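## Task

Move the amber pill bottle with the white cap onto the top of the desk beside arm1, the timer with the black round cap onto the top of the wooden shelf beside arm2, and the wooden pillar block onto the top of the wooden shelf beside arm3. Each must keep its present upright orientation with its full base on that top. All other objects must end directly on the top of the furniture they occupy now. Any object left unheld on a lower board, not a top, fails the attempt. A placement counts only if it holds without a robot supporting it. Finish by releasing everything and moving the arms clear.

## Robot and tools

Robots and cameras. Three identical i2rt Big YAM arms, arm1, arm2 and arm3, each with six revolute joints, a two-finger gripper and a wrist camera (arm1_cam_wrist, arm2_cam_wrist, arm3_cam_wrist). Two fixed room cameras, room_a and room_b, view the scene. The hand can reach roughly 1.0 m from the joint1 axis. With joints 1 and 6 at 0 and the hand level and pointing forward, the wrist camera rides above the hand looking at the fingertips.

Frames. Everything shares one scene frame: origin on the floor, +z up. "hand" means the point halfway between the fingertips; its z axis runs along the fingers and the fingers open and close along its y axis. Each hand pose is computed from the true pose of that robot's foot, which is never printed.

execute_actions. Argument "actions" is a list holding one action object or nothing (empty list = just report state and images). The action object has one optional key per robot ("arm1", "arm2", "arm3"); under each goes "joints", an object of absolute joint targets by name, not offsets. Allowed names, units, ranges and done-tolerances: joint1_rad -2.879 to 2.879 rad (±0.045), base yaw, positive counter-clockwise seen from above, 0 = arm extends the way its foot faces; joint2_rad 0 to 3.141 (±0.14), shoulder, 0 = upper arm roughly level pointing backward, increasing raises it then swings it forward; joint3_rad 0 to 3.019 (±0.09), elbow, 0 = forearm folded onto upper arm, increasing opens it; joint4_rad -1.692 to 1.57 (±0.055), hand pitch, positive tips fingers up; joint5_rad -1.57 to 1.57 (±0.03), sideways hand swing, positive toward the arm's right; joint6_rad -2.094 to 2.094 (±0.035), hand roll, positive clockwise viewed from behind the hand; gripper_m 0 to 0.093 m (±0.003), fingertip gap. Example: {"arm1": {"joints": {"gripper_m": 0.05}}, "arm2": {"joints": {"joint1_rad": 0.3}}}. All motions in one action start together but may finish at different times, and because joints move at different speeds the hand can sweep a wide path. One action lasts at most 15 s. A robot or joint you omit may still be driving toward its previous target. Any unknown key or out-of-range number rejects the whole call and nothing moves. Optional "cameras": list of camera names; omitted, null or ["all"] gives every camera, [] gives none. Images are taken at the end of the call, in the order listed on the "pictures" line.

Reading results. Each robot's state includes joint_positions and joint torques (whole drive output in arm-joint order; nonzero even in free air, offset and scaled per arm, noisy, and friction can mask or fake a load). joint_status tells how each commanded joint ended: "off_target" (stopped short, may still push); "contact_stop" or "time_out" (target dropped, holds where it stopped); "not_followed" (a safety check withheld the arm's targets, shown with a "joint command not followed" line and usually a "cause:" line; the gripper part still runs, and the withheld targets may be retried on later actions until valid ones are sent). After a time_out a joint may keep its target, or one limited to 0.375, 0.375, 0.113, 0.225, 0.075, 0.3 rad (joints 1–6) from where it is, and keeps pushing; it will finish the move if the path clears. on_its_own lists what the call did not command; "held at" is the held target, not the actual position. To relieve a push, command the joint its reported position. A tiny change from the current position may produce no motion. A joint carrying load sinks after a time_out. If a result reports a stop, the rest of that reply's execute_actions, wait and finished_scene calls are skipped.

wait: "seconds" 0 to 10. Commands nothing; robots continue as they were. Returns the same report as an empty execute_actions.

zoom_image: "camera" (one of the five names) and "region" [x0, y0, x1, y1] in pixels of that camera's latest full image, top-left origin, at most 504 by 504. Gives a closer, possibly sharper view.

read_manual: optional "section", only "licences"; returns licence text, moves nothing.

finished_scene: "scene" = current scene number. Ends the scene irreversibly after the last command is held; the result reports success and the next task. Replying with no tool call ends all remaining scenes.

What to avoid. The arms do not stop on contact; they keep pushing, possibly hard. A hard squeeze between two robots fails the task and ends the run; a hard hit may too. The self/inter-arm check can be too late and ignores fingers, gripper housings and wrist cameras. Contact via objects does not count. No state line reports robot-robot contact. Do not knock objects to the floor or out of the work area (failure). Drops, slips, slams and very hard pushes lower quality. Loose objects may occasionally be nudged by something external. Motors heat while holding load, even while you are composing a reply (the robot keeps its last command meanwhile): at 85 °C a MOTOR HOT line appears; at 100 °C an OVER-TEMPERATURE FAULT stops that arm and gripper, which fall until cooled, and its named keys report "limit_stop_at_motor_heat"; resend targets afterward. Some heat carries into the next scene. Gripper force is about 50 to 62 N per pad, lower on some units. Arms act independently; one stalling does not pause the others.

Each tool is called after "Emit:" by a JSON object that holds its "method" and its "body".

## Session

Emit:
{"method": "execute_actions", "body": {"actions": []}}

Scene clock: 0.00 s.
Joint torques (N m, as the arm reports them, + toward a larger angle): no reading
Motor temperatures (°C, as the motors report them): arm1=[25 27 29 27 27 25] | arm2=[28 27 31 25 24 27] | arm3=[27 28 29 25 28 25]
arm1.joint_positions: joint1_rad=+0.296 joint2_rad=+0.406 joint3_rad=+1.315 joint4_rad=-1.589 joint5_rad=+0.292 joint6_rad=-0.161 gripper_m=+0.095
arm1.joint_status: not commanded
arm1.hand: x=+0.2568 y=-0.1535 z=+1.4389 quat_wxyz=(-0.030, -0.804, -0.401, +0.438) (m; scene frame)
arm2.joint_positions: joint1_rad=-0.709 joint2_rad=+0.459 joint3_rad=+1.426 joint4_rad=-1.344 joint5_rad=-0.023 joint6_rad=-0.181 gripper_m=+0.095
arm2.joint_status: not commanded
arm2.hand: x=-0.0330 y=+1.3563 z=+1.3990 quat_wxyz=(+0.199, -0.814, +0.141, +0.527) (m; scene frame)
arm3.joint_positions: joint1_rad=+0.193 joint2_rad=+0.360 joint3_rad=+1.468 joint4_rad=-1.199 joint5_rad=-0.233 joint6_rad=-0.056 gripper_m=+0.095
arm3.joint_status: not commanded
arm3.hand: x=-0.3800 y=-1.1671 z=+1.5805 quat_wxyz=(-0.673, +0.082, -0.733, -0.052) (m; scene frame)
pictures: arm1_cam_wrist, arm2_cam_wrist, arm3_cam_wrist, room_a, room_b
Images, in order (width x height): arm1_cam_wrist 504x504, arm2_cam_wrist 504x504, arm3_cam_wrist 504x504, room_a 672x504, room_b 672x504.

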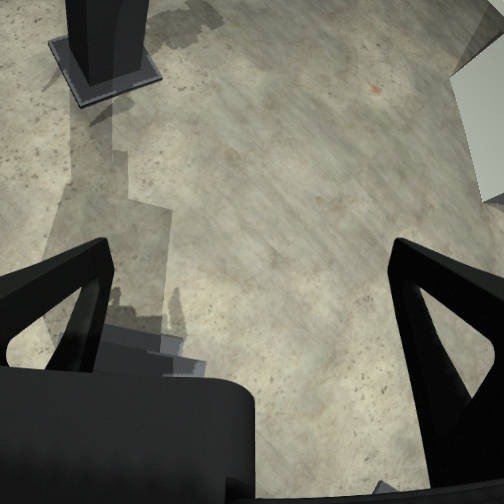

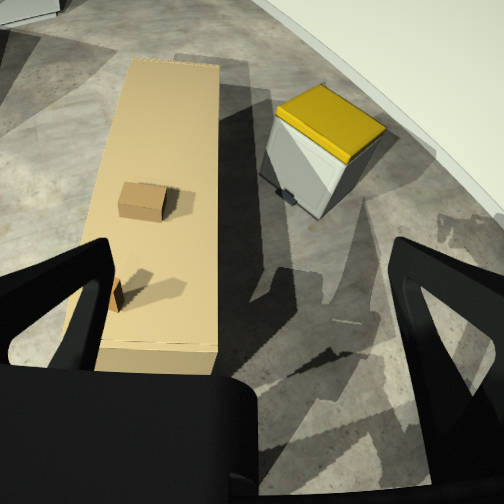

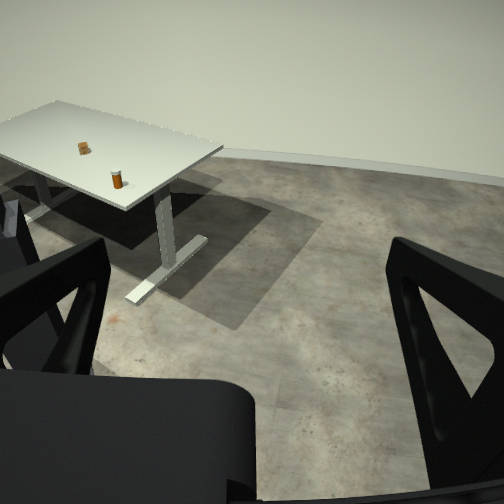

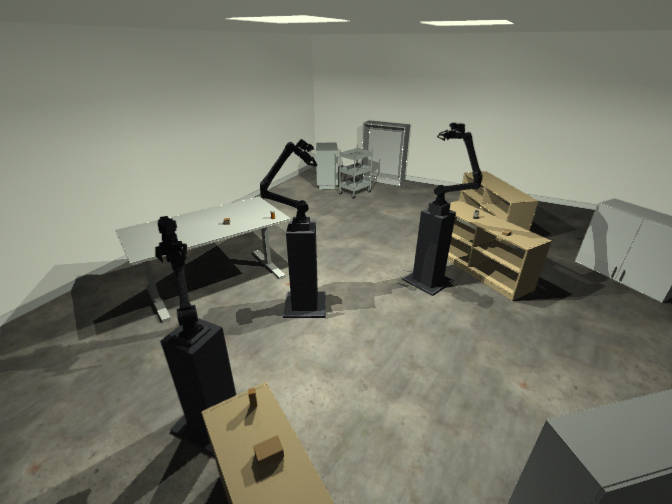

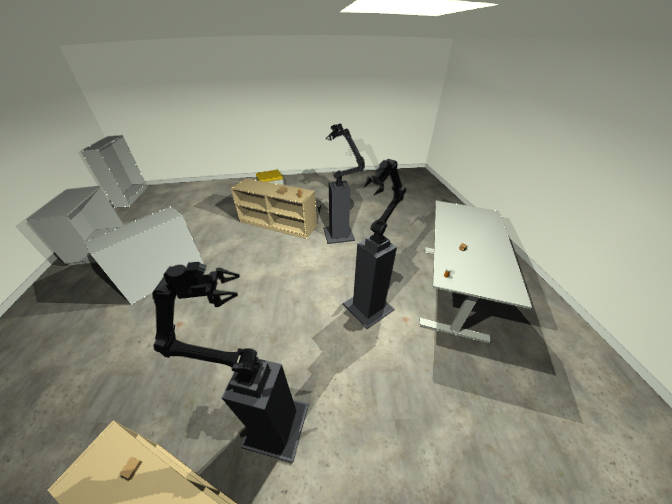

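Emit:
{"method": "execute_actions", "body": {"actions": [{"arm2":{"joints":{"joint1_rad":0.0,"joint2_rad":1.4,"joint3_rad":1.0,"joint4_rad":-0.5,"joint5_rad":0,"joint6_rad":0}},"arm3":{"joints":{"joint1_rad":-1.85,"joint2_rad":1.5,"joint3_rad":1.0,"joint4_rad":-0.4,"joint5_rad":0,"joint6_rad":0}},"arm1":{"joints":{"joint1_rad":-1.975,"joint2_rad":1.684,"joint3_rad":0.77,"joint4_rad":1.44,"joint5_rad":0,"joint6_rad":0}}}], "cameras": ["arm2_cam_wrist","arm3_cam_wrist","room_a"]}}

Scene clock: 8.83 s.
Joint torques (N m, as the arm reports them, + toward a larger angle): arm1=[  1.7  -13.77   6.98   2.39  -0.07   0.14] | arm2=[-0.98 -9.64 13.7   2.24 -0.01  0.04] | arm3=[  1.42 -13.75   9.77   1.66  -0.02   0.03]
Motor temperatures (°C, as the motors report them): arm1=[25 27 31 27 27 25] | arm2=[28 27 32 25 24 27] | arm3=[27 29 30 25 28 25]
arm1.joint_positions: joint1_rad=-1.976 joint2_rad=+1.695 joint3_rad=+0.774 joint4_rad=+1.416 joint5_rad=+0.001 joint6_rad=-0.013 gripper_m=+0.095
arm1.joint_status: all done
arm1.hand: x=+0.2570 y=+0.4847 z=+1.2625 quat_wxyz=(+0.552, -0.400, +0.315, +0.661) (m; scene frame)
arm2.joint_positions: joint1_rad=+0.004 joint2_rad=+1.382 joint3_rad=+0.983 joint4_rad=-0.517 joint5_rad=+0.001 joint6_rad=-0.010 gripper_m=+0.095
arm2.joint_status: all done
arm2.hand: x=-0.4064 y=+1.1993 z=+0.9827 quat_wxyz=(-0.017, -0.945, -0.084, +0.317) (m; scene frame)
arm3.joint_positions: joint1_rad=-1.855 joint2_rad=+1.492 joint3_rad=+0.985 joint4_rad=-0.417 joint5_rad=+0.001 joint6_rad=-0.006 gripper_m=+0.095
arm3.joint_status: all done
arm3.hand: x=-0.7553 y=-1.6710 z=+1.0653 quat_wxyz=(-0.158, -0.820, -0.477, +0.276) (m; scene frame)
pictures: arm2_cam_wrist, arm3_cam_wrist, room_a
Images, in order (width x height): arm2_cam_wrist 504x504, arm3_cam_wrist 504x504, room_a 672x504.

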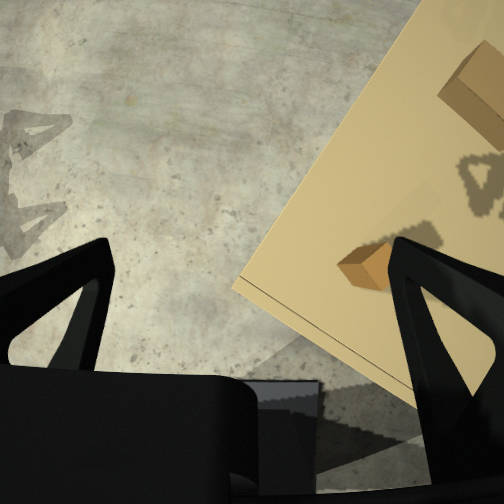

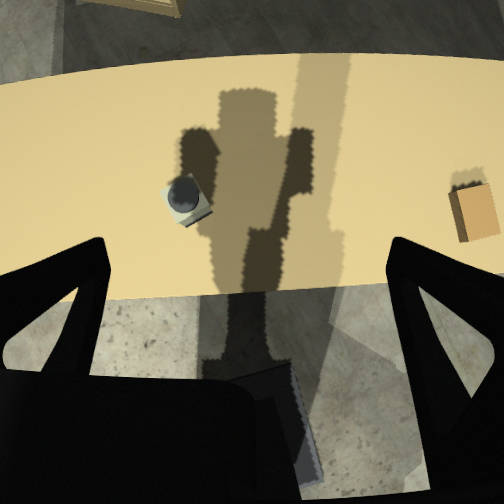

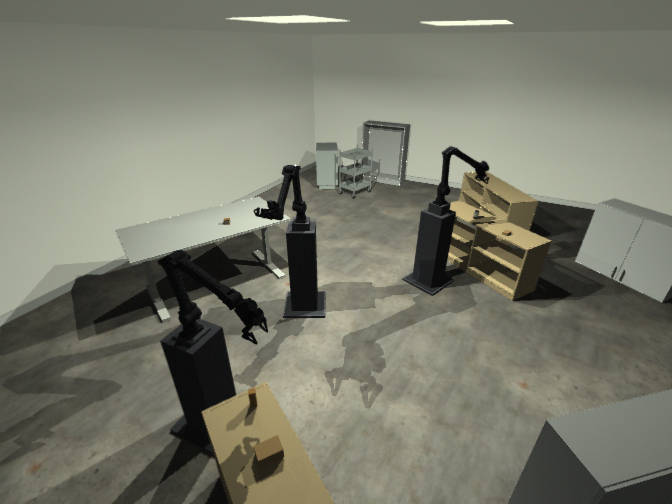

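Emit:
{"method": "execute_actions", "body": {"actions": [{"arm2":{"joints":{"joint1_rad":-0.282,"joint2_rad":1.96,"joint3_rad":1.28,"joint4_rad":-0.87,"joint6_rad":0.68}},"arm3":{"joints":{"joint1_rad":-1.703,"joint2_rad":2.41,"joint3_rad":1.74,"joint4_rad":-0.88,"joint6_rad":-0.37}}}], "cameras": ["arm2_cam_wrist","arm3_cam_wrist","room_a"]}}

Emit:
{"method": "zoom_image", "body": {"camera": "room_a", "region": [190,320,330,425]}}

Scene clock: 26.17 s.
Joint torques (N m, as the arm reports them, + toward a larger angle): arm1=[  1.56 -13.85   6.97   2.39  -0.07   0.14] | arm2=[ -0.24 -19.14  10.7    0.47   0.06   0.04] | arm3=[  0.48 -27.65   8.83  -0.21  -0.02  -0.11]
Motor temperatures (°C, as the motors report them): arm1=[25 28 31 27 27 25] | arm2=[28 28 34 25 24 27] | arm3=[27 29 33 25 28 25]
arm1.joint_positions: joint1_rad=-1.976 joint2_rad=+1.695 joint3_rad=+0.774 joint4_rad=+1.416 joint5_rad=+0.001 joint6_rad=-0.013 gripper_m=+0.095
arm1.joint_status: not commanded
arm1.hand: x=+0.2570 y=+0.4847 z=+1.2625 quat_wxyz=(+0.552, -0.400, +0.315, +0.661) (m; scene frame)
arm2.joint_positions: joint1_rad=-0.290 joint2_rad=+1.968 joint3_rad=+1.264 joint4_rad=-0.862 joint5_rad=+0.001 joint6_rad=+0.670 gripper_m=+0.095
arm2.joint_status: all done
arm2.hand: x=-0.4115 y=+1.3548 z=+0.7738 quat_wxyz=(+0.008, -0.921, +0.390, +0.003) (m; scene frame)
arm3.joint_positions: joint1_rad=-1.695 joint2_rad=+2.411 joint3_rad=+1.707 joint4_rad=-0.869 joint5_rad=+0.000 joint6_rad=-0.362 gripper_m=+0.095
arm3.joint_status: all done
arm3.hand: x=-0.7117 y=-1.8000 z=+0.7732 quat_wxyz=(+0.000, -0.707, -0.707, -0.001) (m; scene frame)
pictures: arm2_cam_wrist, arm3_cam_wrist, room_a
Images, in order (width x height): arm2_cam_wrist 504x504, arm3_cam_wrist 504x504, room_a 672x504.

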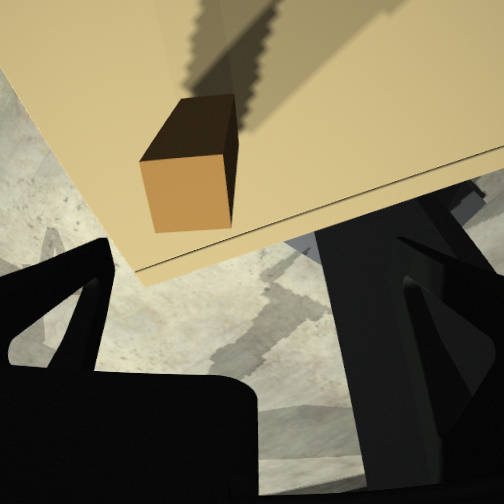

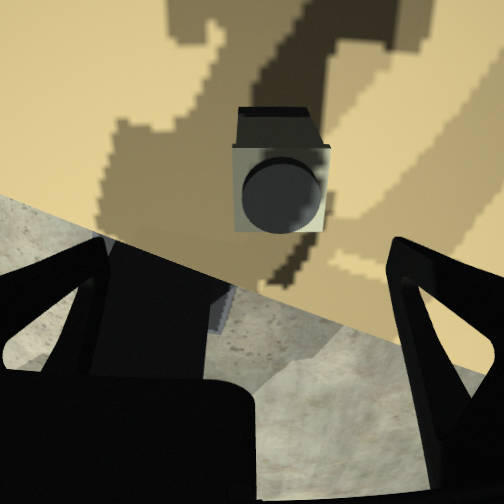

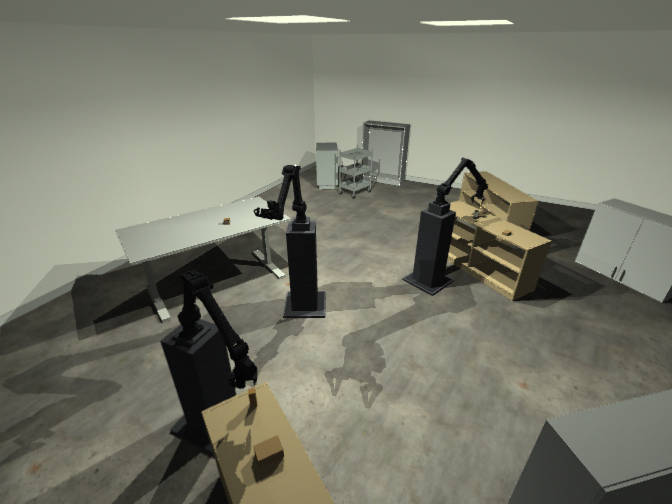

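Region (190, 320, 330, 425) of room_a's 672x504 image, scaled by 3.600, with more detail than that image has; it fills the top 378 rows of this view, and the rest is white.

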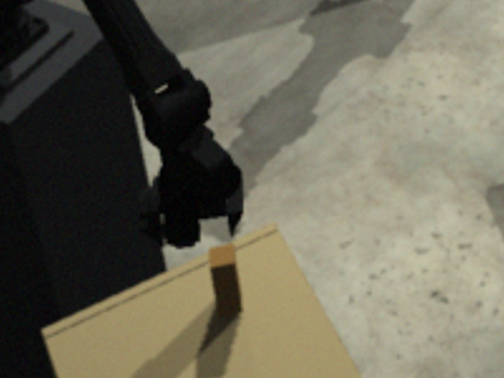

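Emit:
{"method": "execute_actions", "body": {"actions": [{"arm2":{"joints":{"joint1_rad":-0.24,"joint2_rad":2.04,"joint3_rad":1.375,"joint4_rad":-0.9,"joint6_rad":0.65}},"arm3":{"joints":{"joint2_rad":1.352,"joint3_rad":1.6,"joint4_rad":-0.92,"joint6_rad":0}}}], "cameras": ["arm2_cam_wrist"]}}

Emit:
{"method": "execute_actions", "body": {"actions": [{"arm2":{"joints":{"joint2_rad":2.17,"joint3_rad":1.335,"joint4_rad":-0.725}},"arm3":{"joints":{"joint1_rad":-1.0}}}], "cameras": ["arm2_cam_wrist"]}}

Scene clock: 41.50 s.
Joint torques (N m, as the arm reports them, + toward a larger angle): arm1=[  1.57 -13.76   6.99   2.37  -0.07   0.14] | arm2=[ -0.76 -16.57  12.14   0.43   0.06  -0.14] | arm3=[  0.3  -12.4   10.16   1.15   0.     0.04]
Motor temperatures (°C, as the motors report them): arm1=[25 28 31 27 27 25] | arm2=[28 29 34 25 24 27] | arm3=[27 31 33 25 28 25]
arm1.joint_positions: joint1_rad=-1.976 joint2_rad=+1.695 joint3_rad=+0.774 joint4_rad=+1.416 joint5_rad=+0.001 joint6_rad=-0.013 gripper_m=+0.095
arm1.joint_status: not commanded
arm1.hand: x=+0.2570 y=+0.4847 z=+1.2625 quat_wxyz=(+0.552, -0.400, +0.315, +0.661) (m; scene frame)
arm2.joint_positions: joint1_rad=-0.240 joint2_rad=+2.008 joint3_rad=+1.347 joint4_rad=-0.891 joint5_rad=+0.001 joint6_rad=+0.660 gripper_m=+0.095
arm2.joint_status: all done
arm2.hand: x=-0.4407 y=+1.3309 z=+0.7771 quat_wxyz=(+0.006, -0.932, +0.362, +0.009) (m; scene frame)
arm3.joint_positions: joint1_rad=-1.695 joint2_rad=+1.337 joint3_rad=+1.596 joint4_rad=-0.913 joint5_rad=+0.000 joint6_rad=-0.008 gripper_m=+0.095
arm3.joint_status: all done
arm3.hand: x=-0.6849 y=-1.7293 z=+1.3966 quat_wxyz=(-0.250, -0.736, -0.512, +0.366) (m; scene frame)
pictures: arm2_cam_wrist
Images, in order (width x height): arm2_cam_wrist 504x504.

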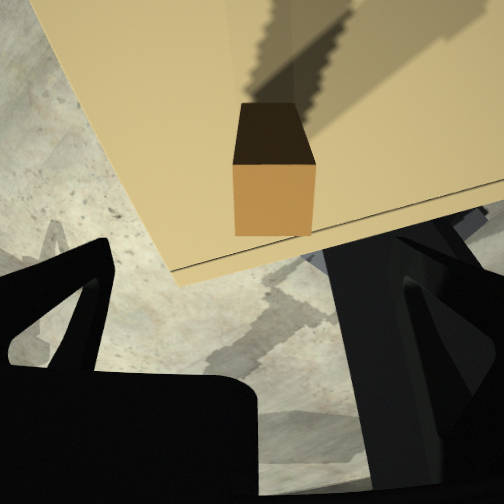

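Scene clock: 42.77 s.
Joint torques (N m, as the arm reports them, + toward a larger angle): arm1=[  1.56 -13.76   6.98   2.39  -0.07   0.14] | arm2=[ -0.87 -19.92   8.9    1.07   0.05  -0.14] | arm3=[  0.24 -11.72   9.9    1.12   0.04   0.02]
Motor temperatures (°C, as the motors report them): arm1=[25 28 31 27 27 25] | arm2=[28 29 34 25 24 27] | arm3=[27 31 33 25 28 25]
arm1.joint_positions: joint1_rad=-1.976 joint2_rad=+1.695 joint3_rad=+0.774 joint4_rad=+1.416 joint5_rad=+0.001 joint6_rad=-0.013 gripper_m=+0.095
arm1.joint_status: not commanded
arm1.hand: x=+0.2570 y=+0.4847 z=+1.2625 quat_wxyz=(+0.552, -0.400, +0.315, +0.661) (m; scene frame)
arm2.joint_positions: joint1_rad=-0.240 joint2_rad=+2.166 joint3_rad=+1.326 joint4_rad=-0.736 joint5_rad=+0.001 joint6_rad=+0.660 gripper_m=+0.095
arm2.joint_status: all done
arm2.hand: x=-0.4346 y=+1.3318 z=+0.6887 quat_wxyz=(+0.009, -0.932, +0.362, -0.002) (m; scene frame)
arm3.joint_positions: joint1_rad=-0.996 joint2_rad=+1.337 joint3_rad=+1.596 joint4_rad=-0.913 joint5_rad=-0.002 joint6_rad=-0.006 gripper_m=+0.095
arm3.joint_status: all done
arm3.hand: x=-0.2982 y=-1.7349 z=+1.3963 quat_wxyz=(-0.361, -0.517, -0.733, +0.257) (m; scene frame)
pictures: arm2_cam_wrist
Images, in order (width x height): arm2_cam_wrist 504x504.

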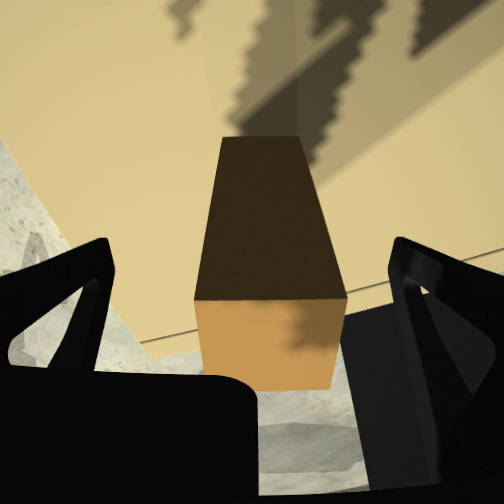

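Emit:
{"method": "execute_actions", "body": {"actions": [{"arm2":{"joints":{"gripper_m":0}}}], "cameras": ["arm2_cam_wrist"]}}

Emit:
{"method": "execute_actions", "body": {"actions": [{"arm2":{"joints":{"joint2_rad":1.85}},"arm1":{"joints":{"joint2_rad":2.06,"joint3_rad":0.70,"joint4_rad":1.53}},"arm3":{"joints":{"joint1_rad":-0.4}}}], "cameras": []}}

Emit:
{"method": "execute_actions", "body": {"actions": [{"arm2":{"joints":{"joint1_rad":1.612,"joint3_rad":2.01,"joint4_rad":-1.335,"joint6_rad":-0.01}},"arm3":{"joints":{"joint1_rad":1.15}}}], "cameras": ["arm1_cam_wrist","arm2_cam_wrist","room_a"]}}

Scene clock: 51.03 s.
Joint torques (N m, as the arm reports them, + toward a larger angle): arm1=[  1.56 -13.81   6.98   2.39  -0.07   0.14] | arm2=[ -0.74 -19.88   8.93   1.07   0.06  -0.13] | arm3=[  0.5  -11.99   9.92   1.13   0.04   0.04]
Motor temperatures (°C, as the motors report them): arm1=[25 28 31 27 27 25] | arm2=[28 29 33 25 24 27] | arm3=[27 31 34 25 28 25]
arm1.joint_positions: joint1_rad=-1.976 joint2_rad=+1.695 joint3_rad=+0.774 joint4_rad=+1.416 joint5_rad=+0.001 joint6_rad=-0.013 gripper_m=+0.095
arm1.joint_status: not commanded
arm1.hand: x=+0.2570 y=+0.4847 z=+1.2625 quat_wxyz=(+0.552, -0.400, +0.315, +0.661) (m; scene frame)
arm2.joint_positions: joint1_rad=-0.240 joint2_rad=+2.166 joint3_rad=+1.326 joint4_rad=-0.736 joint5_rad=+0.001 joint6_rad=+0.659 gripper_m=+0.035
arm2.joint_status: gripper_m off_target (ended at +0.035, target +0.000)
arm2.hand: x=-0.4347 y=+1.3318 z=+0.6887 quat_wxyz=(+0.009, -0.932, +0.362, -0.002) (m; scene frame)
arm3.joint_positions: joint1_rad=-0.996 joint2_rad=+1.337 joint3_rad=+1.596 joint4_rad=-0.913 joint5_rad=-0.002 joint6_rad=-0.006 gripper_m=+0.095
arm3.joint_status: not commanded
arm3.hand: x=-0.2982 y=-1.7349 z=+1.3963 quat_wxyz=(-0.361, -0.517, -0.733, +0.257) (m; scene frame)
pictures: arm2_cam_wrist
Images, in order (width x height): arm2_cam_wrist 504x504.

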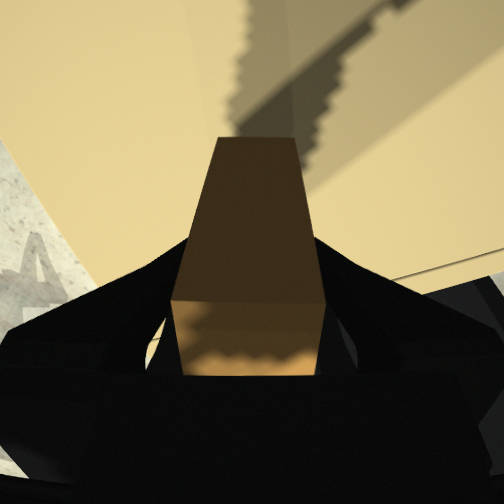

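Scene clock: 52.33 s.
Joint torques (N m, as the arm reports them, + toward a larger angle): arm1=[  1.51 -15.95   3.76   2.51  -0.07   0.14] | arm2=[ -0.86 -16.51  12.27   1.54   0.05  -0.15] | arm3=[  0.73 -11.99   9.99   1.09   0.04   0.03]
Motor temperatures (°C, as the motors report them): arm1=[25 28 31 27 27 25] | arm2=[28 30 34 25 24 27] | arm3=[27 30 34 25 28 25]
arm1.joint_positions: joint1_rad=-1.976 joint2_rad=+2.078 joint3_rad=+0.700 joint4_rad=+1.510 joint5_rad=+0.001 joint6_rad=-0.013 gripper_m=+0.095
arm1.joint_status: all done
arm1.hand: x=+0.2601 y=+0.4855 z=+1.0379 quat_wxyz=(+0.485, -0.514, +0.407, +0.578) (m; scene frame)
arm2.joint_positions: joint1_rad=-0.240 joint2_rad=+1.830 joint3_rad=+1.322 joint4_rad=-0.734 joint5_rad=+0.001 joint6_rad=+0.659 gripper_m=+0.035
arm2.joint_status: all done
arm2.hand: x=-0.4892 y=+1.3335 z=+0.8731 quat_wxyz=(-0.039, -0.920, +0.356, +0.157) (m; scene frame)
arm3.joint_positions: joint1_rad=-0.394 joint2_rad=+1.337 joint3_rad=+1.596 joint4_rad=-0.913 joint5_rad=-0.002 joint6_rad=-0.006 gripper_m=+0.095
arm3.joint_status: all done
arm3.hand: x=-0.0289 y=-1.5360 z=+1.3962 quat_wxyz=(-0.420, -0.276, -0.853, +0.139) (m; scene frame)
pictures: none
No camera images: the call's "cameras" was empty. Leave "cameras" out to get every camera's image.

Scene clock: 54.47 s.
Joint torques (N m, as the arm reports them, + toward a larger angle): arm1=[  1.53 -15.98   3.76   2.51  -0.07   0.14] | arm2=[ -1.01 -20.68  16.34   0.97   0.1   -0.13] | arm3=[  0.61 -13.21   9.94   1.12   0.04   0.03]
Motor temperatures (°C, as the motors report them): arm1=[25 28 31 27 27 25] | arm2=[28 30 34 25 24 27] | arm3=[27 30 34 25 28 25]
arm1.joint_positions: joint1_rad=-1.976 joint2_rad=+2.078 joint3_rad=+0.700 joint4_rad=+1.510 joint5_rad=+0.001 joint6_rad=-0.013 gripper_m=+0.095
arm1.joint_status: not commanded
arm1.hand: x=+0.2601 y=+0.4855 z=+1.0379 quat_wxyz=(+0.485, -0.514, +0.407, +0.578) (m; scene frame)
arm2.joint_positions: joint1_rad=+1.621 joint2_rad=+1.852 joint3_rad=+1.970 joint4_rad=-1.325 joint5_rad=-0.003 joint6_rad=-0.001 gripper_m=+0.035
arm2.joint_status: all done
arm2.hand: x=+0.2413 y=+0.6362 z=+1.0976 quat_wxyz=(-0.139, -0.620, -0.765, +0.106) (m; scene frame)
arm3.joint_positions: joint1_rad=+1.155 joint2_rad=+1.348 joint3_rad=+1.596 joint4_rad=-0.913 joint5_rad=-0.002 joint6_rad=-0.006 gripper_m=+0.095
arm3.joint_status: all done
arm3.hand: x=-0.1376 y=-0.7513 z=+1.3898 quat_wxyz=(-0.393, +0.400, -0.805, -0.193) (m; scene frame)
pictures: arm1_cam_wrist, arm2_cam_wrist, room_a
Images, in order (width x height): arm1_cam_wrist 504x504, arm2_cam_wrist 504x504, room_a 672x504.

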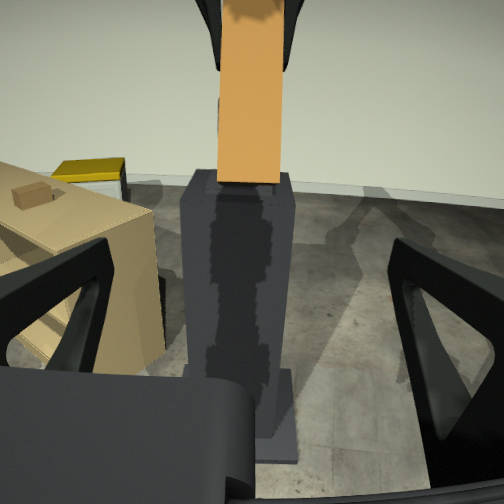

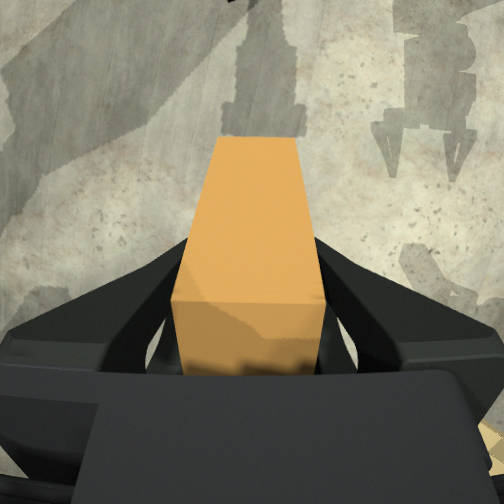

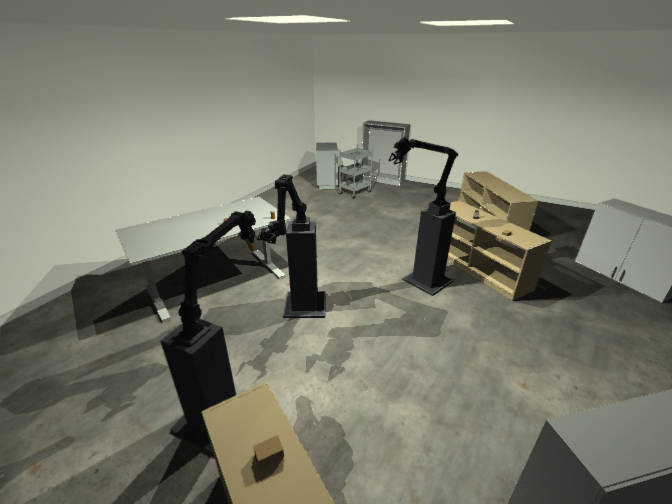

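Emit:
{"method": "execute_actions", "body": {"actions": [{"arm1":{"joints":{"joint2_rad":2.14,"joint3_rad":1.113,"joint4_rad":1.2}}}], "cameras": ["arm1_cam_wrist","arm2_cam_wrist"]}}

Scene clock: 61.57 s.
Joint torques (N m, as the arm reports them, + toward a larger angle): arm1=[  1.5  -19.69   9.48   1.43  -0.07   0.14] | arm2=[ -1.03 -20.78  16.34   0.97   0.1   -0.13] | arm3=[  0.69 -13.32   9.98   1.12   0.06   0.02]
Motor temperatures (°C, as the motors report them): arm1=[25 29 31 27 27 25] | arm2=[28 30 36 25 24 27] | arm3=[27 30 34 25 28 25]
arm1.joint_positions: joint1_rad=-1.976 joint2_rad=+2.152 joint3_rad=+1.084 joint4_rad=+1.213 joint5_rad=+0.001 joint6_rad=-0.013 gripper_m=+0.095
arm1.joint_status: all done
arm1.hand: x=+0.2334 y=+0.6144 z=+1.0635 quat_wxyz=(+0.488, -0.510, +0.404, +0.582) (m; scene frame)
arm2.joint_positions: joint1_rad=+1.621 joint2_rad=+1.852 joint3_rad=+1.970 joint4_rad=-1.325 joint5_rad=-0.003 joint6_rad=-0.001 gripper_m=+0.035
arm2.joint_status: not commanded
arm2.hand: x=+0.2413 y=+0.6362 z=+1.0976 quat_wxyz=(-0.139, -0.620, -0.765, +0.106) (m; scene frame)
arm3.joint_positions: joint1_rad=+1.155 joint2_rad=+1.348 joint3_rad=+1.596 joint4_rad=-0.913 joint5_rad=-0.002 joint6_rad=-0.006 gripper_m=+0.095
arm3.joint_status: not commanded
arm3.hand: x=-0.1376 y=-0.7513 z=+1.3898 quat_wxyz=(-0.393, +0.400, -0.805, -0.193) (m; scene frame)
pictures: arm1_cam_wrist, arm2_cam_wrist
Images, in order (width x height): arm1_cam_wrist 504x504, arm2_cam_wrist 504x504.

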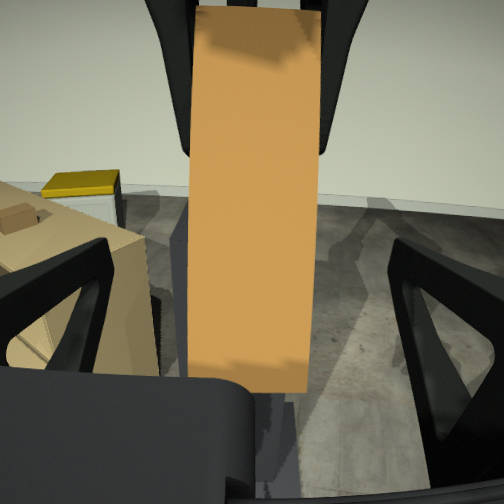

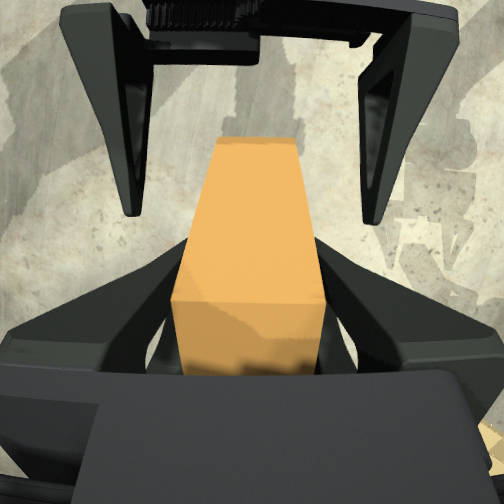

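Emit:
{"method": "execute_actions", "body": {"actions": [{"arm1":{"joints":{"joint2_rad":2.19,"joint3_rad":1.165}}}], "cameras": ["arm1_cam_wrist","arm2_cam_wrist"]}}

Scene clock: 66.27 s.
Joint torques (N m, as the arm reports them, + toward a larger angle): arm1=[  1.48 -18.45  10.51   1.41  -0.08   0.14] | arm2=[ -0.96 -20.72  16.32   0.97   0.11  -0.13] | arm3=[  0.8  -13.23   9.97   1.09   0.05   0.02]
Motor temperatures (°C, as the motors report them): arm1=[25 29 31 27 27 25] | arm2=[28 30 36 25 24 27] | arm3=[27 30 34 25 28 25]
arm1.joint_positions: joint1_rad=-1.976 joint2_rad=+2.185 joint3_rad=+1.126 joint4_rad=+1.213 joint5_rad=+0.001 joint6_rad=-0.013 gripper_m=+0.095
arm1.joint_status: all done
arm1.hand: x=+0.2310 y=+0.6262 z=+1.0593 quat_wxyz=(+0.490, -0.507, +0.402, +0.584) (m; scene frame)
arm2.joint_positions: joint1_rad=+1.621 joint2_rad=+1.852 joint3_rad=+1.970 joint4_rad=-1.325 joint5_rad=-0.003 joint6_rad=-0.001 gripper_m=+0.035
arm2.joint_status: not commanded
arm2.hand: x=+0.2413 y=+0.6362 z=+1.0976 quat_wxyz=(-0.139, -0.620, -0.765, +0.106) (m; scene frame)
arm3.joint_positions: joint1_rad=+1.155 joint2_rad=+1.348 joint3_rad=+1.596 joint4_rad=-0.913 joint5_rad=-0.002 joint6_rad=-0.006 gripper_m=+0.095
arm3.joint_status: not commanded
arm3.hand: x=-0.1376 y=-0.7513 z=+1.3898 quat_wxyz=(-0.393, +0.400, -0.805, -0.193) (m; scene frame)
pictures: arm1_cam_wrist, arm2_cam_wrist
Images, in order (width x height): arm1_cam_wrist 504x504, arm2_cam_wrist 504x504.

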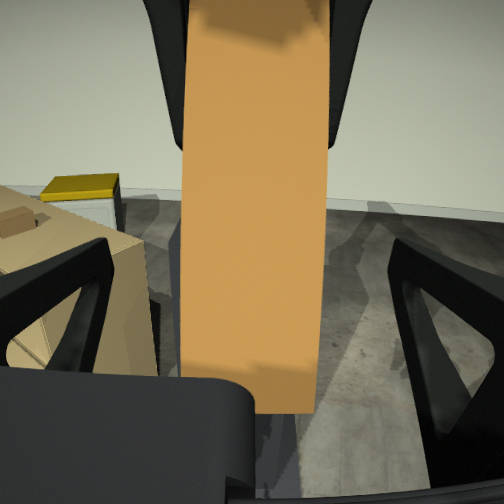

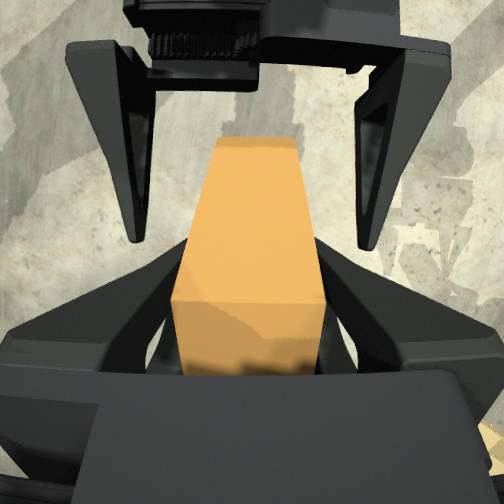

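Emit:
{"method": "execute_actions", "body": {"actions": [{"arm1":{"joints":{"gripper_m":0}}}], "cameras": ["arm2_cam_wrist"]}}

Scene clock: 71.47 s.
Joint torques (N m, as the arm reports them, + toward a larger angle): arm1=[  1.44 -18.43  10.52   1.46   0.01   0.05] | arm2=[ -0.96 -20.78  16.32   1.     0.1   -0.17] | arm3=[  0.57 -13.31   9.97   1.12   0.04   0.04]
Motor temperatures (°C, as the motors report them): arm1=[25 29 32 27 27 25] | arm2=[28 30 37 25 24 27] | arm3=[27 30 34 25 28 25]
arm1.joint_positions: joint1_rad=-1.976 joint2_rad=+2.185 joint3_rad=+1.126 joint4_rad=+1.210 joint5_rad=-0.002 joint6_rad=-0.003 gripper_m=+0.035
arm1.joint_status: gripper_m off_target (ended at +0.035, target +0.000)
arm1.hand: x=+0.2306 y=+0.6262 z=+1.0587 quat_wxyz=(+0.486, -0.506, +0.404, +0.587) (m; scene frame)
arm2.joint_positions: joint1_rad=+1.620 joint2_rad=+1.852 joint3_rad=+1.970 joint4_rad=-1.326 joint5_rad=-0.003 joint6_rad=+0.003 gripper_m=+0.035
arm2.joint_status: not commanded
arm2.hand: x=+0.2411 y=+0.6363 z=+1.0975 quat_wxyz=(-0.139, -0.622, -0.763, +0.105) (m; scene frame)
arm3.joint_positions: joint1_rad=+1.155 joint2_rad=+1.348 joint3_rad=+1.596 joint4_rad=-0.913 joint5_rad=-0.002 joint6_rad=-0.006 gripper_m=+0.095
arm3.joint_status: not commanded
arm3.hand: x=-0.1376 y=-0.7513 z=+1.3898 quat_wxyz=(-0.393, +0.400, -0.805, -0.193) (m; scene frame)
pictures: arm2_cam_wrist
Images, in order (width x height): arm2_cam_wrist 504x504.

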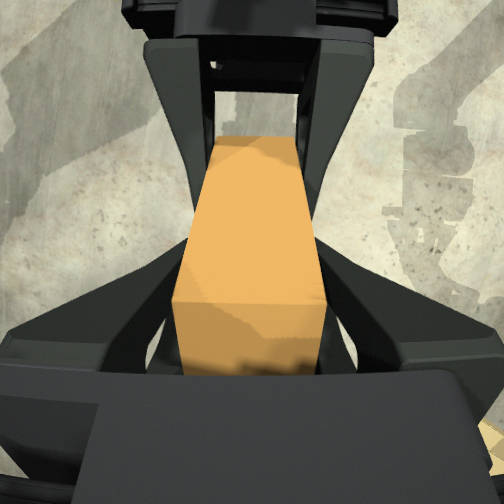

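Emit:
{"method": "execute_actions", "body": {"actions": [{"arm2":{"joints":{"gripper_m":0.093}}}], "cameras": []}}

Emit:
{"method": "execute_actions", "body": {"actions": [{"arm2":{"joints":{"joint2_rad":1.5,"joint3_rad":2.14,"joint4_rad":-1.27}}}], "cameras": []}}

Emit:
{"method": "execute_actions", "body": {"actions": [{"arm1":{"joints":{"joint1_rad":0.315,"joint2_rad":1.905,"joint3_rad":1.24,"joint4_rad":1.285}}}], "cameras": ["arm3_cam_wrist"]}}

Emit:
{"method": "execute_actions", "body": {"actions": [{"arm3":{"joints":{"joint2_rad":1.66,"joint3_rad":1.81,"joint4_rad":-0.75}}}], "cameras": ["arm1_cam_wrist","arm3_cam_wrist"]}}

Scene clock: 79.60 s.
Joint torques (N m, as the arm reports them, + toward a larger angle): arm1=[  1.45 -19.    10.47   1.59   0.01   0.05] | arm2=[ -0.95 -20.9   16.32   0.99   0.1   -0.14] | arm3=[  0.69 -13.37   9.96   1.1    0.04   0.01]
Motor temperatures (°C, as the motors report them): arm1=[25 29 32 27 27 25] | arm2=[28 31 38 25 24 27] | arm3=[27 30 34 25 28 25]
arm1.joint_positions: joint1_rad=-1.976 joint2_rad=+2.189 joint3_rad=+1.126 joint4_rad=+1.207 joint5_rad=-0.002 joint6_rad=-0.003 gripper_m=+0.035
arm1.joint_status: not commanded
arm1.hand: x=+0.2307 y=+0.6262 z=+1.0545 quat_wxyz=(+0.484, -0.509, +0.406, +0.585) (m; scene frame)
arm2.joint_positions: joint1_rad=+1.620 joint2_rad=+1.852 joint3_rad=+1.970 joint4_rad=-1.326 joint5_rad=-0.003 joint6_rad=+0.000 gripper_m=+0.093
arm2.joint_status: all done
arm2.hand: x=+0.2411 y=+0.6363 z=+1.0975 quat_wxyz=(-0.139, -0.621, -0.764, +0.105) (m; scene frame)
arm3.joint_positions: joint1_rad=+1.155 joint2_rad=+1.348 joint3_rad=+1.596 joint4_rad=-0.913 joint5_rad=-0.002 joint6_rad=-0.006 gripper_m=+0.095
arm3.joint_status: not commanded
arm3.hand: x=-0.1376 y=-0.7513 z=+1.3898 quat_wxyz=(-0.393, +0.400, -0.805, -0.193) (m; scene frame)
pictures: none
No camera images: the call's "cameras" was empty. Leave "cameras" out to get every camera's image.

Scene clock: 81.27 s.
Joint torques (N m, as the arm reports them, + toward a larger angle): arm1=[  1.48 -18.93  10.48   1.58   0.     0.05] | arm2=[ -1.05 -13.46  12.31   2.24   0.1   -0.14] | arm3=[  0.6  -13.25   9.93   1.11   0.04   0.02]
Motor temperatures (°C, as the motors report them): arm1=[25 29 32 27 27 25] | arm2=[28 31 38 25 24 27] | arm3=[27 30 34 25 28 25]
arm1.joint_positions: joint1_rad=-1.976 joint2_rad=+2.189 joint3_rad=+1.126 joint4_rad=+1.207 joint5_rad=-0.002 joint6_rad=-0.003 gripper_m=+0.035
arm1.joint_status: not commanded
arm1.hand: x=+0.2307 y=+0.6262 z=+1.0545 quat_wxyz=(+0.484, -0.509, +0.406, +0.585) (m; scene frame)
arm2.joint_positions: joint1_rad=+1.620 joint2_rad=+1.504 joint3_rad=+2.130 joint4_rad=-1.279 joint5_rad=-0.003 joint6_rad=+0.000 gripper_m=+0.093
arm2.joint_status: all done
arm2.hand: x=+0.2208 y=+0.7196 z=+1.3954 quat_wxyz=(-0.343, -0.568, -0.698, +0.272) (m; scene frame)
arm3.joint_positions: joint1_rad=+1.155 joint2_rad=+1.348 joint3_rad=+1.596 joint4_rad=-0.913 joint5_rad=-0.002 joint6_rad=-0.006 gripper_m=+0.095
arm3.joint_status: not commanded
arm3.hand: x=-0.1376 y=-0.7513 z=+1.3898 quat_wxyz=(-0.393, +0.400, -0.805, -0.193) (m; scene frame)
pictures: none
No camera images: the call's "cameras" was empty. Leave "cameras" out to get every camera's image.

Scene clock: 83.47 s.
Joint torques (N m, as the arm reports them, + toward a larger angle): arm1=[  0.9  -20.27  10.06   2.26   0.02   0.04] | arm2=[ -1.07 -13.27  12.31   2.21   0.1   -0.14] | arm3=[  0.54 -13.33  10.01   1.09   0.05   0.02]
Motor temperatures (°C, as the motors report them): arm1=[25 30 32 27 27 25] | arm2=[28 30 37 25 24 27] | arm3=[27 30 34 25 28 25]
arm1.joint_positions: joint1_rad=+0.324 joint2_rad=+1.927 joint3_rad=+1.227 joint4_rad=+1.263 joint5_rad=-0.002 joint6_rad=-0.003 gripper_m=+0.035
arm1.joint_status: all done
arm1.hand: x=-0.0561 y=-0.6634 z=+1.2823 quat_wxyz=(-0.391, -0.438, -0.220, +0.779) (m; scene frame)
arm2.joint_positions: joint1_rad=+1.620 joint2_rad=+1.504 joint3_rad=+2.130 joint4_rad=-1.279 joint5_rad=-0.003 joint6_rad=+0.000 gripper_m=+0.093
arm2.joint_status: not commanded
arm2.hand: x=+0.2208 y=+0.7196 z=+1.3954 quat_wxyz=(-0.343, -0.568, -0.698, +0.272) (m; scene frame)
arm3.joint_positions: joint1_rad=+1.155 joint2_rad=+1.348 joint3_rad=+1.596 joint4_rad=-0.913 joint5_rad=-0.002 joint6_rad=-0.006 gripper_m=+0.095
arm3.joint_status: not commanded
arm3.hand: x=-0.1376 y=-0.7513 z=+1.3898 quat_wxyz=(-0.393, +0.400, -0.805, -0.193) (m; scene frame)
pictures: arm3_cam_wrist
Images, in order (width x height): arm3_cam_wrist 504x504.

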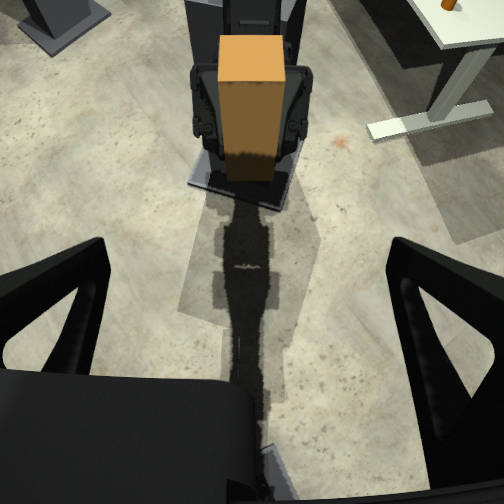

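Scene clock: 84.67 s.
Joint torques (N m, as the arm reports them, + toward a larger angle): arm1=[  0.96 -20.39  10.05   2.24   0.01   0.04] | arm2=[ -1.05 -13.26  12.3    2.22   0.1   -0.14] | arm3=[  0.52 -21.26  12.14   1.8    0.03   0.02]
Motor temperatures (°C, as the motors report them): arm1=[25 30 32 27 27 25] | arm2=[28 30 37 25 24 27] | arm3=[27 30 35 25 28 25]
arm1.joint_positions: joint1_rad=+0.324 joint2_rad=+1.927 joint3_rad=+1.227 joint4_rad=+1.263 joint5_rad=-0.002 joint6_rad=-0.003 gripper_m=+0.035
arm1.joint_status: not commanded
arm1.hand: x=-0.0561 y=-0.6634 z=+1.2823 quat_wxyz=(-0.391, -0.438, -0.220, +0.779) (m; scene frame)
arm2.joint_positions: joint1_rad=+1.620 joint2_rad=+1.504 joint3_rad=+2.130 joint4_rad=-1.279 joint5_rad=-0.003 joint6_rad=+0.000 gripper_m=+0.093
arm2.joint_status: not commanded
arm2.hand: x=+0.2208 y=+0.7196 z=+1.3954 quat_wxyz=(-0.343, -0.568, -0.698, +0.272) (m; scene frame)
arm3.joint_positions: joint1_rad=+1.155 joint2_rad=+1.669 joint3_rad=+1.777 joint4_rad=-0.765 joint5_rad=-0.002 joint6_rad=-0.006 gripper_m=+0.095
arm3.joint_status: all done
arm3.hand: x=-0.0567 y=-0.6460 z=+1.3248 quat_wxyz=(-0.396, +0.399, -0.804, -0.194) (m; scene frame)
pictures: arm1_cam_wrist, arm3_cam_wrist
Images, in order (width x height): arm1_cam_wrist 504x504, arm3_cam_wrist 504x504.

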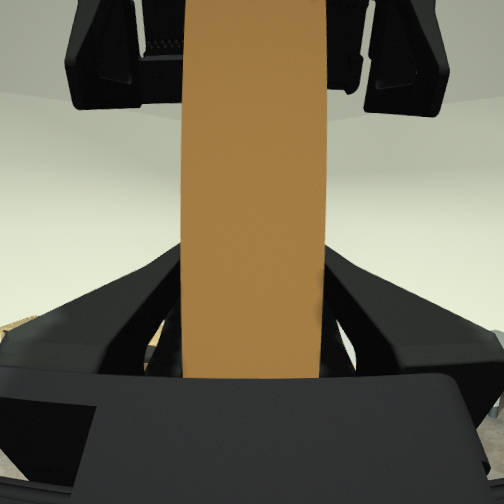

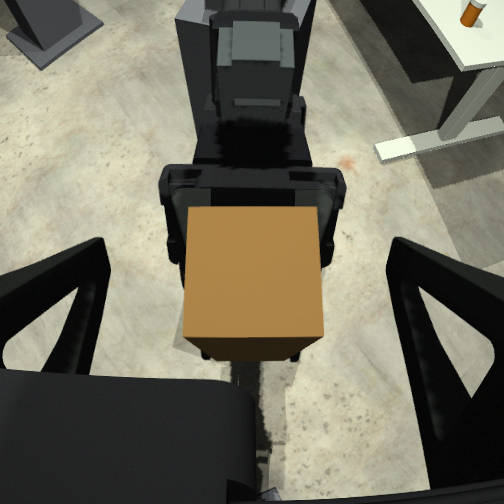

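Emit:
{"method": "execute_actions", "body": {"actions": [{"arm3":{"joints":{"gripper_m":0}}}], "cameras": ["arm3_cam_wrist"]}}

Emit:
{"method": "execute_actions", "body": {"actions": [{"arm1":{"joints":{"gripper_m":0.093}}}], "cameras": []}}

Emit:
{"method": "execute_actions", "body": {"actions": [{"arm3":{"joints":{"joint2_rad":1.5}},"arm1":{"joints":{"joint3_rad":0.75}}}], "cameras": []}}

Emit:
{"method": "execute_actions", "body": {"actions": [{"arm3":{"joints":{"joint1_rad":-2.0,"joint2_rad":2.05,"joint3_rad":1.245,"joint4_rad":0.3}}}], "cameras": []}}

Emit:
{"method": "execute_actions", "body": {"actions": [{"arm3":{"joints":{"joint2_rad":2.48,"joint4_rad":0.66}}}], "cameras": ["arm3_cam_wrist","room_a"]}}

Emit:
{"method": "zoom_image", "body": {"camera": "room_a", "region": [450,185,530,245]}}

Scene clock: 95.97 s.
Joint torques (N m, as the arm reports them, + toward a larger angle): arm1=[  1.01 -20.41  10.08   2.22  -0.08   0.04] | arm2=[ -1.04 -13.18  12.31   2.25   0.1   -0.15] | arm3=[  0.84 -21.54  12.16   1.77   0.     0.02]
Motor temperatures (°C, as the motors report them): arm1=[25 30 33 27 27 25] | arm2=[28 30 36 25 24 27] | arm3=[27 31 36 25 28 25]
arm1.joint_positions: joint1_rad=+0.323 joint2_rad=+1.927 joint3_rad=+1.227 joint4_rad=+1.264 joint5_rad=+0.001 joint6_rad=-0.003 gripper_m=+0.035
arm1.joint_status: not commanded
arm1.hand: x=-0.0566 y=-0.6629 z=+1.2825 quat_wxyz=(-0.390, -0.438, -0.219, +0.780) (m; scene frame)
arm2.joint_positions: joint1_rad=+1.620 joint2_rad=+1.504 joint3_rad=+2.130 joint4_rad=-1.279 joint5_rad=-0.003 joint6_rad=+0.000 gripper_m=+0.093
arm2.joint_status: not commanded
arm2.hand: x=+0.2208 y=+0.7196 z=+1.3954 quat_wxyz=(-0.343, -0.568, -0.698, +0.272) (m; scene frame)
arm3.joint_positions: joint1_rad=+1.154 joint2_rad=+1.669 joint3_rad=+1.777 joint4_rad=-0.764 joint5_rad=+0.000 joint6_rad=-0.005 gripper_m=+0.035
arm3.joint_status: gripper_m off_target (ended at +0.035, target +0.000)
arm3.hand: x=-0.0562 y=-0.6462 z=+1.3249 quat_wxyz=(-0.397, +0.399, -0.804, -0.194) (m; scene frame)
pictures: arm3_cam_wrist
Images, in order (width x height): arm3_cam_wrist 504x504.

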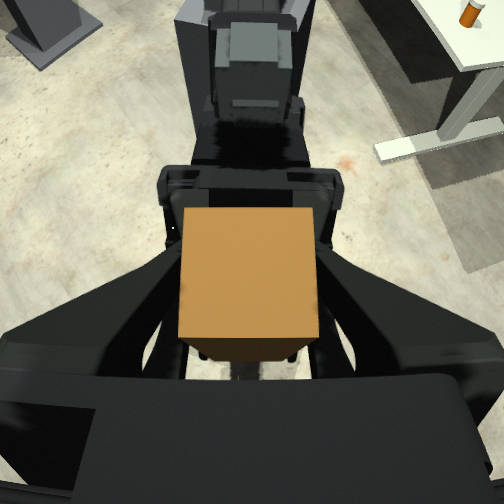

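Scene clock: 96.67 s.
Joint torques (N m, as the arm reports them, + toward a larger angle): arm1=[  0.97 -20.33  10.06   2.22  -0.08   0.04] | arm2=[ -1.   -13.27  12.3    2.24   0.1   -0.14] | arm3=[  0.66 -21.38  11.87   1.84   0.     0.02]
Motor temperatures (°C, as the motors report them): arm1=[25 30 33 27 27 25] | arm2=[28 30 36 25 24 27] | arm3=[27 31 36 25 28 25]
arm1.joint_positions: joint1_rad=+0.323 joint2_rad=+1.927 joint3_rad=+1.227 joint4_rad=+1.264 joint5_rad=+0.001 joint6_rad=-0.003 gripper_m=+0.093
arm1.joint_status: all done
arm1.hand: x=-0.0566 y=-0.6629 z=+1.2825 quat_wxyz=(-0.390, -0.438, -0.219, +0.780) (m; scene frame)
arm2.joint_positions: joint1_rad=+1.620 joint2_rad=+1.504 joint3_rad=+2.130 joint4_rad=-1.279 joint5_rad=-0.003 joint6_rad=+0.000 gripper_m=+0.093
arm2.joint_status: not commanded
arm2.hand: x=+0.2208 y=+0.7196 z=+1.3954 quat_wxyz=(-0.343, -0.568, -0.698, +0.272) (m; scene frame)
arm3.joint_positions: joint1_rad=+1.154 joint2_rad=+1.669 joint3_rad=+1.777 joint4_rad=-0.764 joint5_rad=+0.000 joint6_rad=-0.005 gripper_m=+0.035
arm3.joint_status: not commanded
arm3.hand: x=-0.0562 y=-0.6462 z=+1.3249 quat_wxyz=(-0.397, +0.399, -0.804, -0.194) (m; scene frame)
pictures: none
No camera images: the call's "cameras" was empty. Leave "cameras" out to get every camera's image.

Scene clock: 97.90 s.
Joint torques (N m, as the arm reports them, + toward a larger angle): arm1=[  1.05 -15.57   5.28   2.57  -0.08   0.04] | arm2=[ -1.05 -13.25  12.29   2.23   0.1   -0.14] | arm3=[  0.8  -15.06  11.93   1.86  -0.02   0.02]
Motor temperatures (°C, as the motors report them): arm1=[25 30 33 27 27 25] | arm2=[28 30 36 25 24 27] | arm3=[27 31 36 25 28 25]
arm1.joint_positions: joint1_rad=+0.323 joint2_rad=+1.917 joint3_rad=+0.752 joint4_rad=+1.265 joint5_rad=+0.001 joint6_rad=-0.003 gripper_m=+0.093
arm1.joint_status: all done
arm1.hand: x=+0.0105 y=-0.5740 z=+1.0742 quat_wxyz=(-0.330, -0.605, -0.303, +0.658) (m; scene frame)
arm2.joint_positions: joint1_rad=+1.620 joint2_rad=+1.504 joint3_rad=+2.130 joint4_rad=-1.279 joint5_rad=-0.003 joint6_rad=+0.000 gripper_m=+0.093
arm2.joint_status: not commanded
arm2.hand: x=+0.2208 y=+0.7196 z=+1.3954 quat_wxyz=(-0.343, -0.568, -0.698, +0.272) (m; scene frame)
arm3.joint_positions: joint1_rad=+1.154 joint2_rad=+1.482 joint3_rad=+1.779 joint4_rad=-0.764 joint5_rad=+0.000 joint6_rad=-0.005 gripper_m=+0.035
arm3.joint_status: all done
arm3.hand: x=-0.0930 y=-0.6941 z=+1.4475 quat_wxyz=(-0.471, +0.378, -0.763, -0.230) (m; scene frame)
pictures: none
No camera images: the call's "cameras" was empty. Leave "cameras" out to get every camera's image.

Scene clock: 100.73 s.
Joint torques (N m, as the arm reports them, + toward a larger angle): arm1=[  1.01 -15.57   5.28   2.55  -0.08   0.04] | arm2=[ -1.   -13.23  12.29   2.23   0.09  -0.15] | arm3=[  1.94 -23.1    7.85   1.88  -0.07   0.03]
Motor temperatures (°C, as the motors report them): arm1=[25 30 32 27 27 25] | arm2=[28 30 36 25 24 27] | arm3=[27 31 36 25 28 25]
arm1.joint_positions: joint1_rad=+0.323 joint2_rad=+1.917 joint3_rad=+0.752 joint4_rad=+1.265 joint5_rad=+0.001 joint6_rad=-0.003 gripper_m=+0.093
arm1.joint_status: not commanded
arm1.hand: x=+0.0105 y=-0.5740 z=+1.0742 quat_wxyz=(-0.330, -0.605, -0.303, +0.658) (m; scene frame)
arm2.joint_positions: joint1_rad=+1.620 joint2_rad=+1.504 joint3_rad=+2.130 joint4_rad=-1.279 joint5_rad=-0.003 joint6_rad=+0.000 gripper_m=+0.093
arm2.joint_status: not commanded
arm2.hand: x=+0.2208 y=+0.7196 z=+1.3954 quat_wxyz=(-0.343, -0.568, -0.698, +0.272) (m; scene frame)
arm3.joint_positions: joint1_rad=-2.007 joint2_rad=+2.047 joint3_rad=+1.243 joint4_rad=+0.286 joint5_rad=+0.002 joint6_rad=-0.005 gripper_m=+0.035
arm3.joint_status: all done
arm3.hand: x=-0.9436 y=-1.7751 z=+0.9728 quat_wxyz=(-0.216, -0.778, -0.376, +0.454) (m; scene frame)
pictures: none
No camera images: the call's "cameras" was empty. Leave "cameras" out to get every camera's image.

Scene clock: 102.03 s.
Joint torques (N m, as the arm reports them, + toward a larger angle): arm1=[  1.04 -15.55   5.29   2.57  -0.08   0.04] | arm2=[ -1.   -13.13  12.31   2.23   0.1   -0.14] | arm3=[  1.55 -25.71   5.84   2.26  -0.06   0.02]
Motor temperatures (°C, as the motors report them): arm1=[25 30 32 27 27 25] | arm2=[28 30 36 25 24 27] | arm3=[27 31 35 25 28 25]
arm1.joint_positions: joint1_rad=+0.323 joint2_rad=+1.917 joint3_rad=+0.752 joint4_rad=+1.265 joint5_rad=+0.001 joint6_rad=-0.003 gripper_m=+0.093
arm1.joint_status: not commanded
arm1.hand: x=+0.0105 y=-0.5740 z=+1.0742 quat_wxyz=(-0.330, -0.605, -0.303, +0.658) (m; scene frame)
arm2.joint_positions: joint1_rad=+1.620 joint2_rad=+1.504 joint3_rad=+2.130 joint4_rad=-1.279 joint5_rad=-0.003 joint6_rad=+0.000 gripper_m=+0.093
arm2.joint_status: not commanded
arm2.hand: x=+0.2208 y=+0.7196 z=+1.3954 quat_wxyz=(-0.343, -0.568, -0.698, +0.272) (m; scene frame)
arm3.joint_positions: joint1_rad=-2.007 joint2_rad=+2.503 joint3_rad=+1.222 joint4_rad=+0.633 joint5_rad=+0.002 joint6_rad=-0.005 gripper_m=+0.035
arm3.joint_status: all done
arm3.hand: x=-0.9043 y=-1.7261 z=+0.7206 quat_wxyz=(-0.191, -0.806, -0.389, +0.402) (m; scene frame)
pictures: arm3_cam_wrist, room_a
Images, in order (width x height): arm3_cam_wrist 504x504, room_a 672x504.

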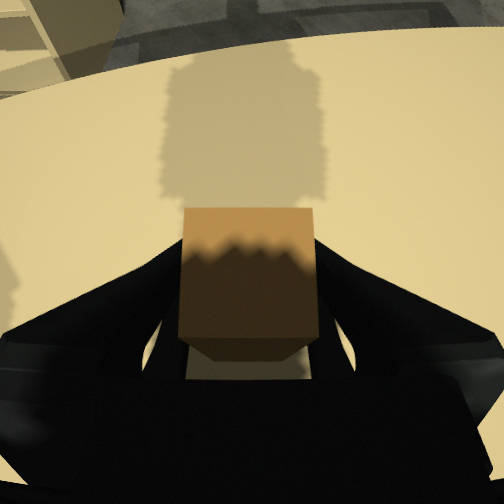

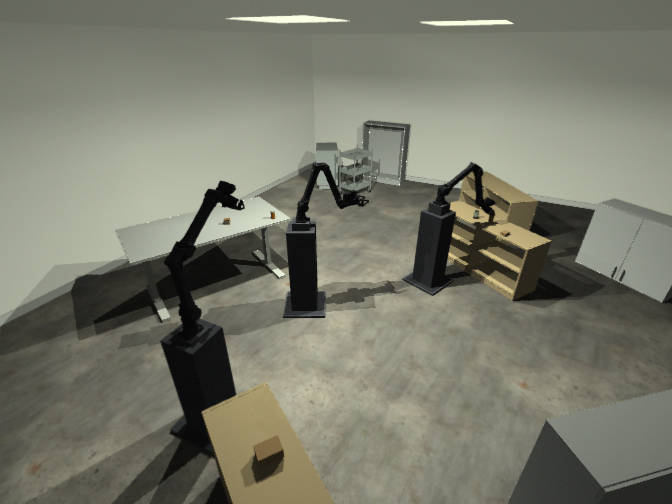

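Region (450, 185, 530, 245) of room_a's 672x504 image, scaled by 6.300, with more detail than that image has; it fills the top 378 rows of this view, and the rest is white.

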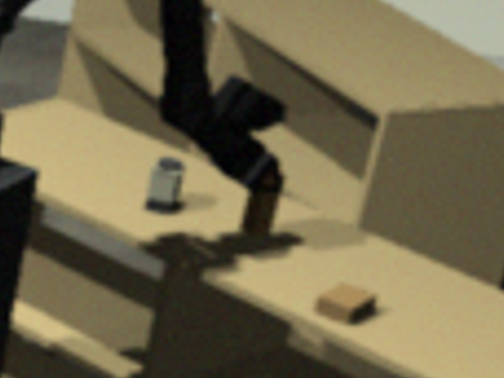

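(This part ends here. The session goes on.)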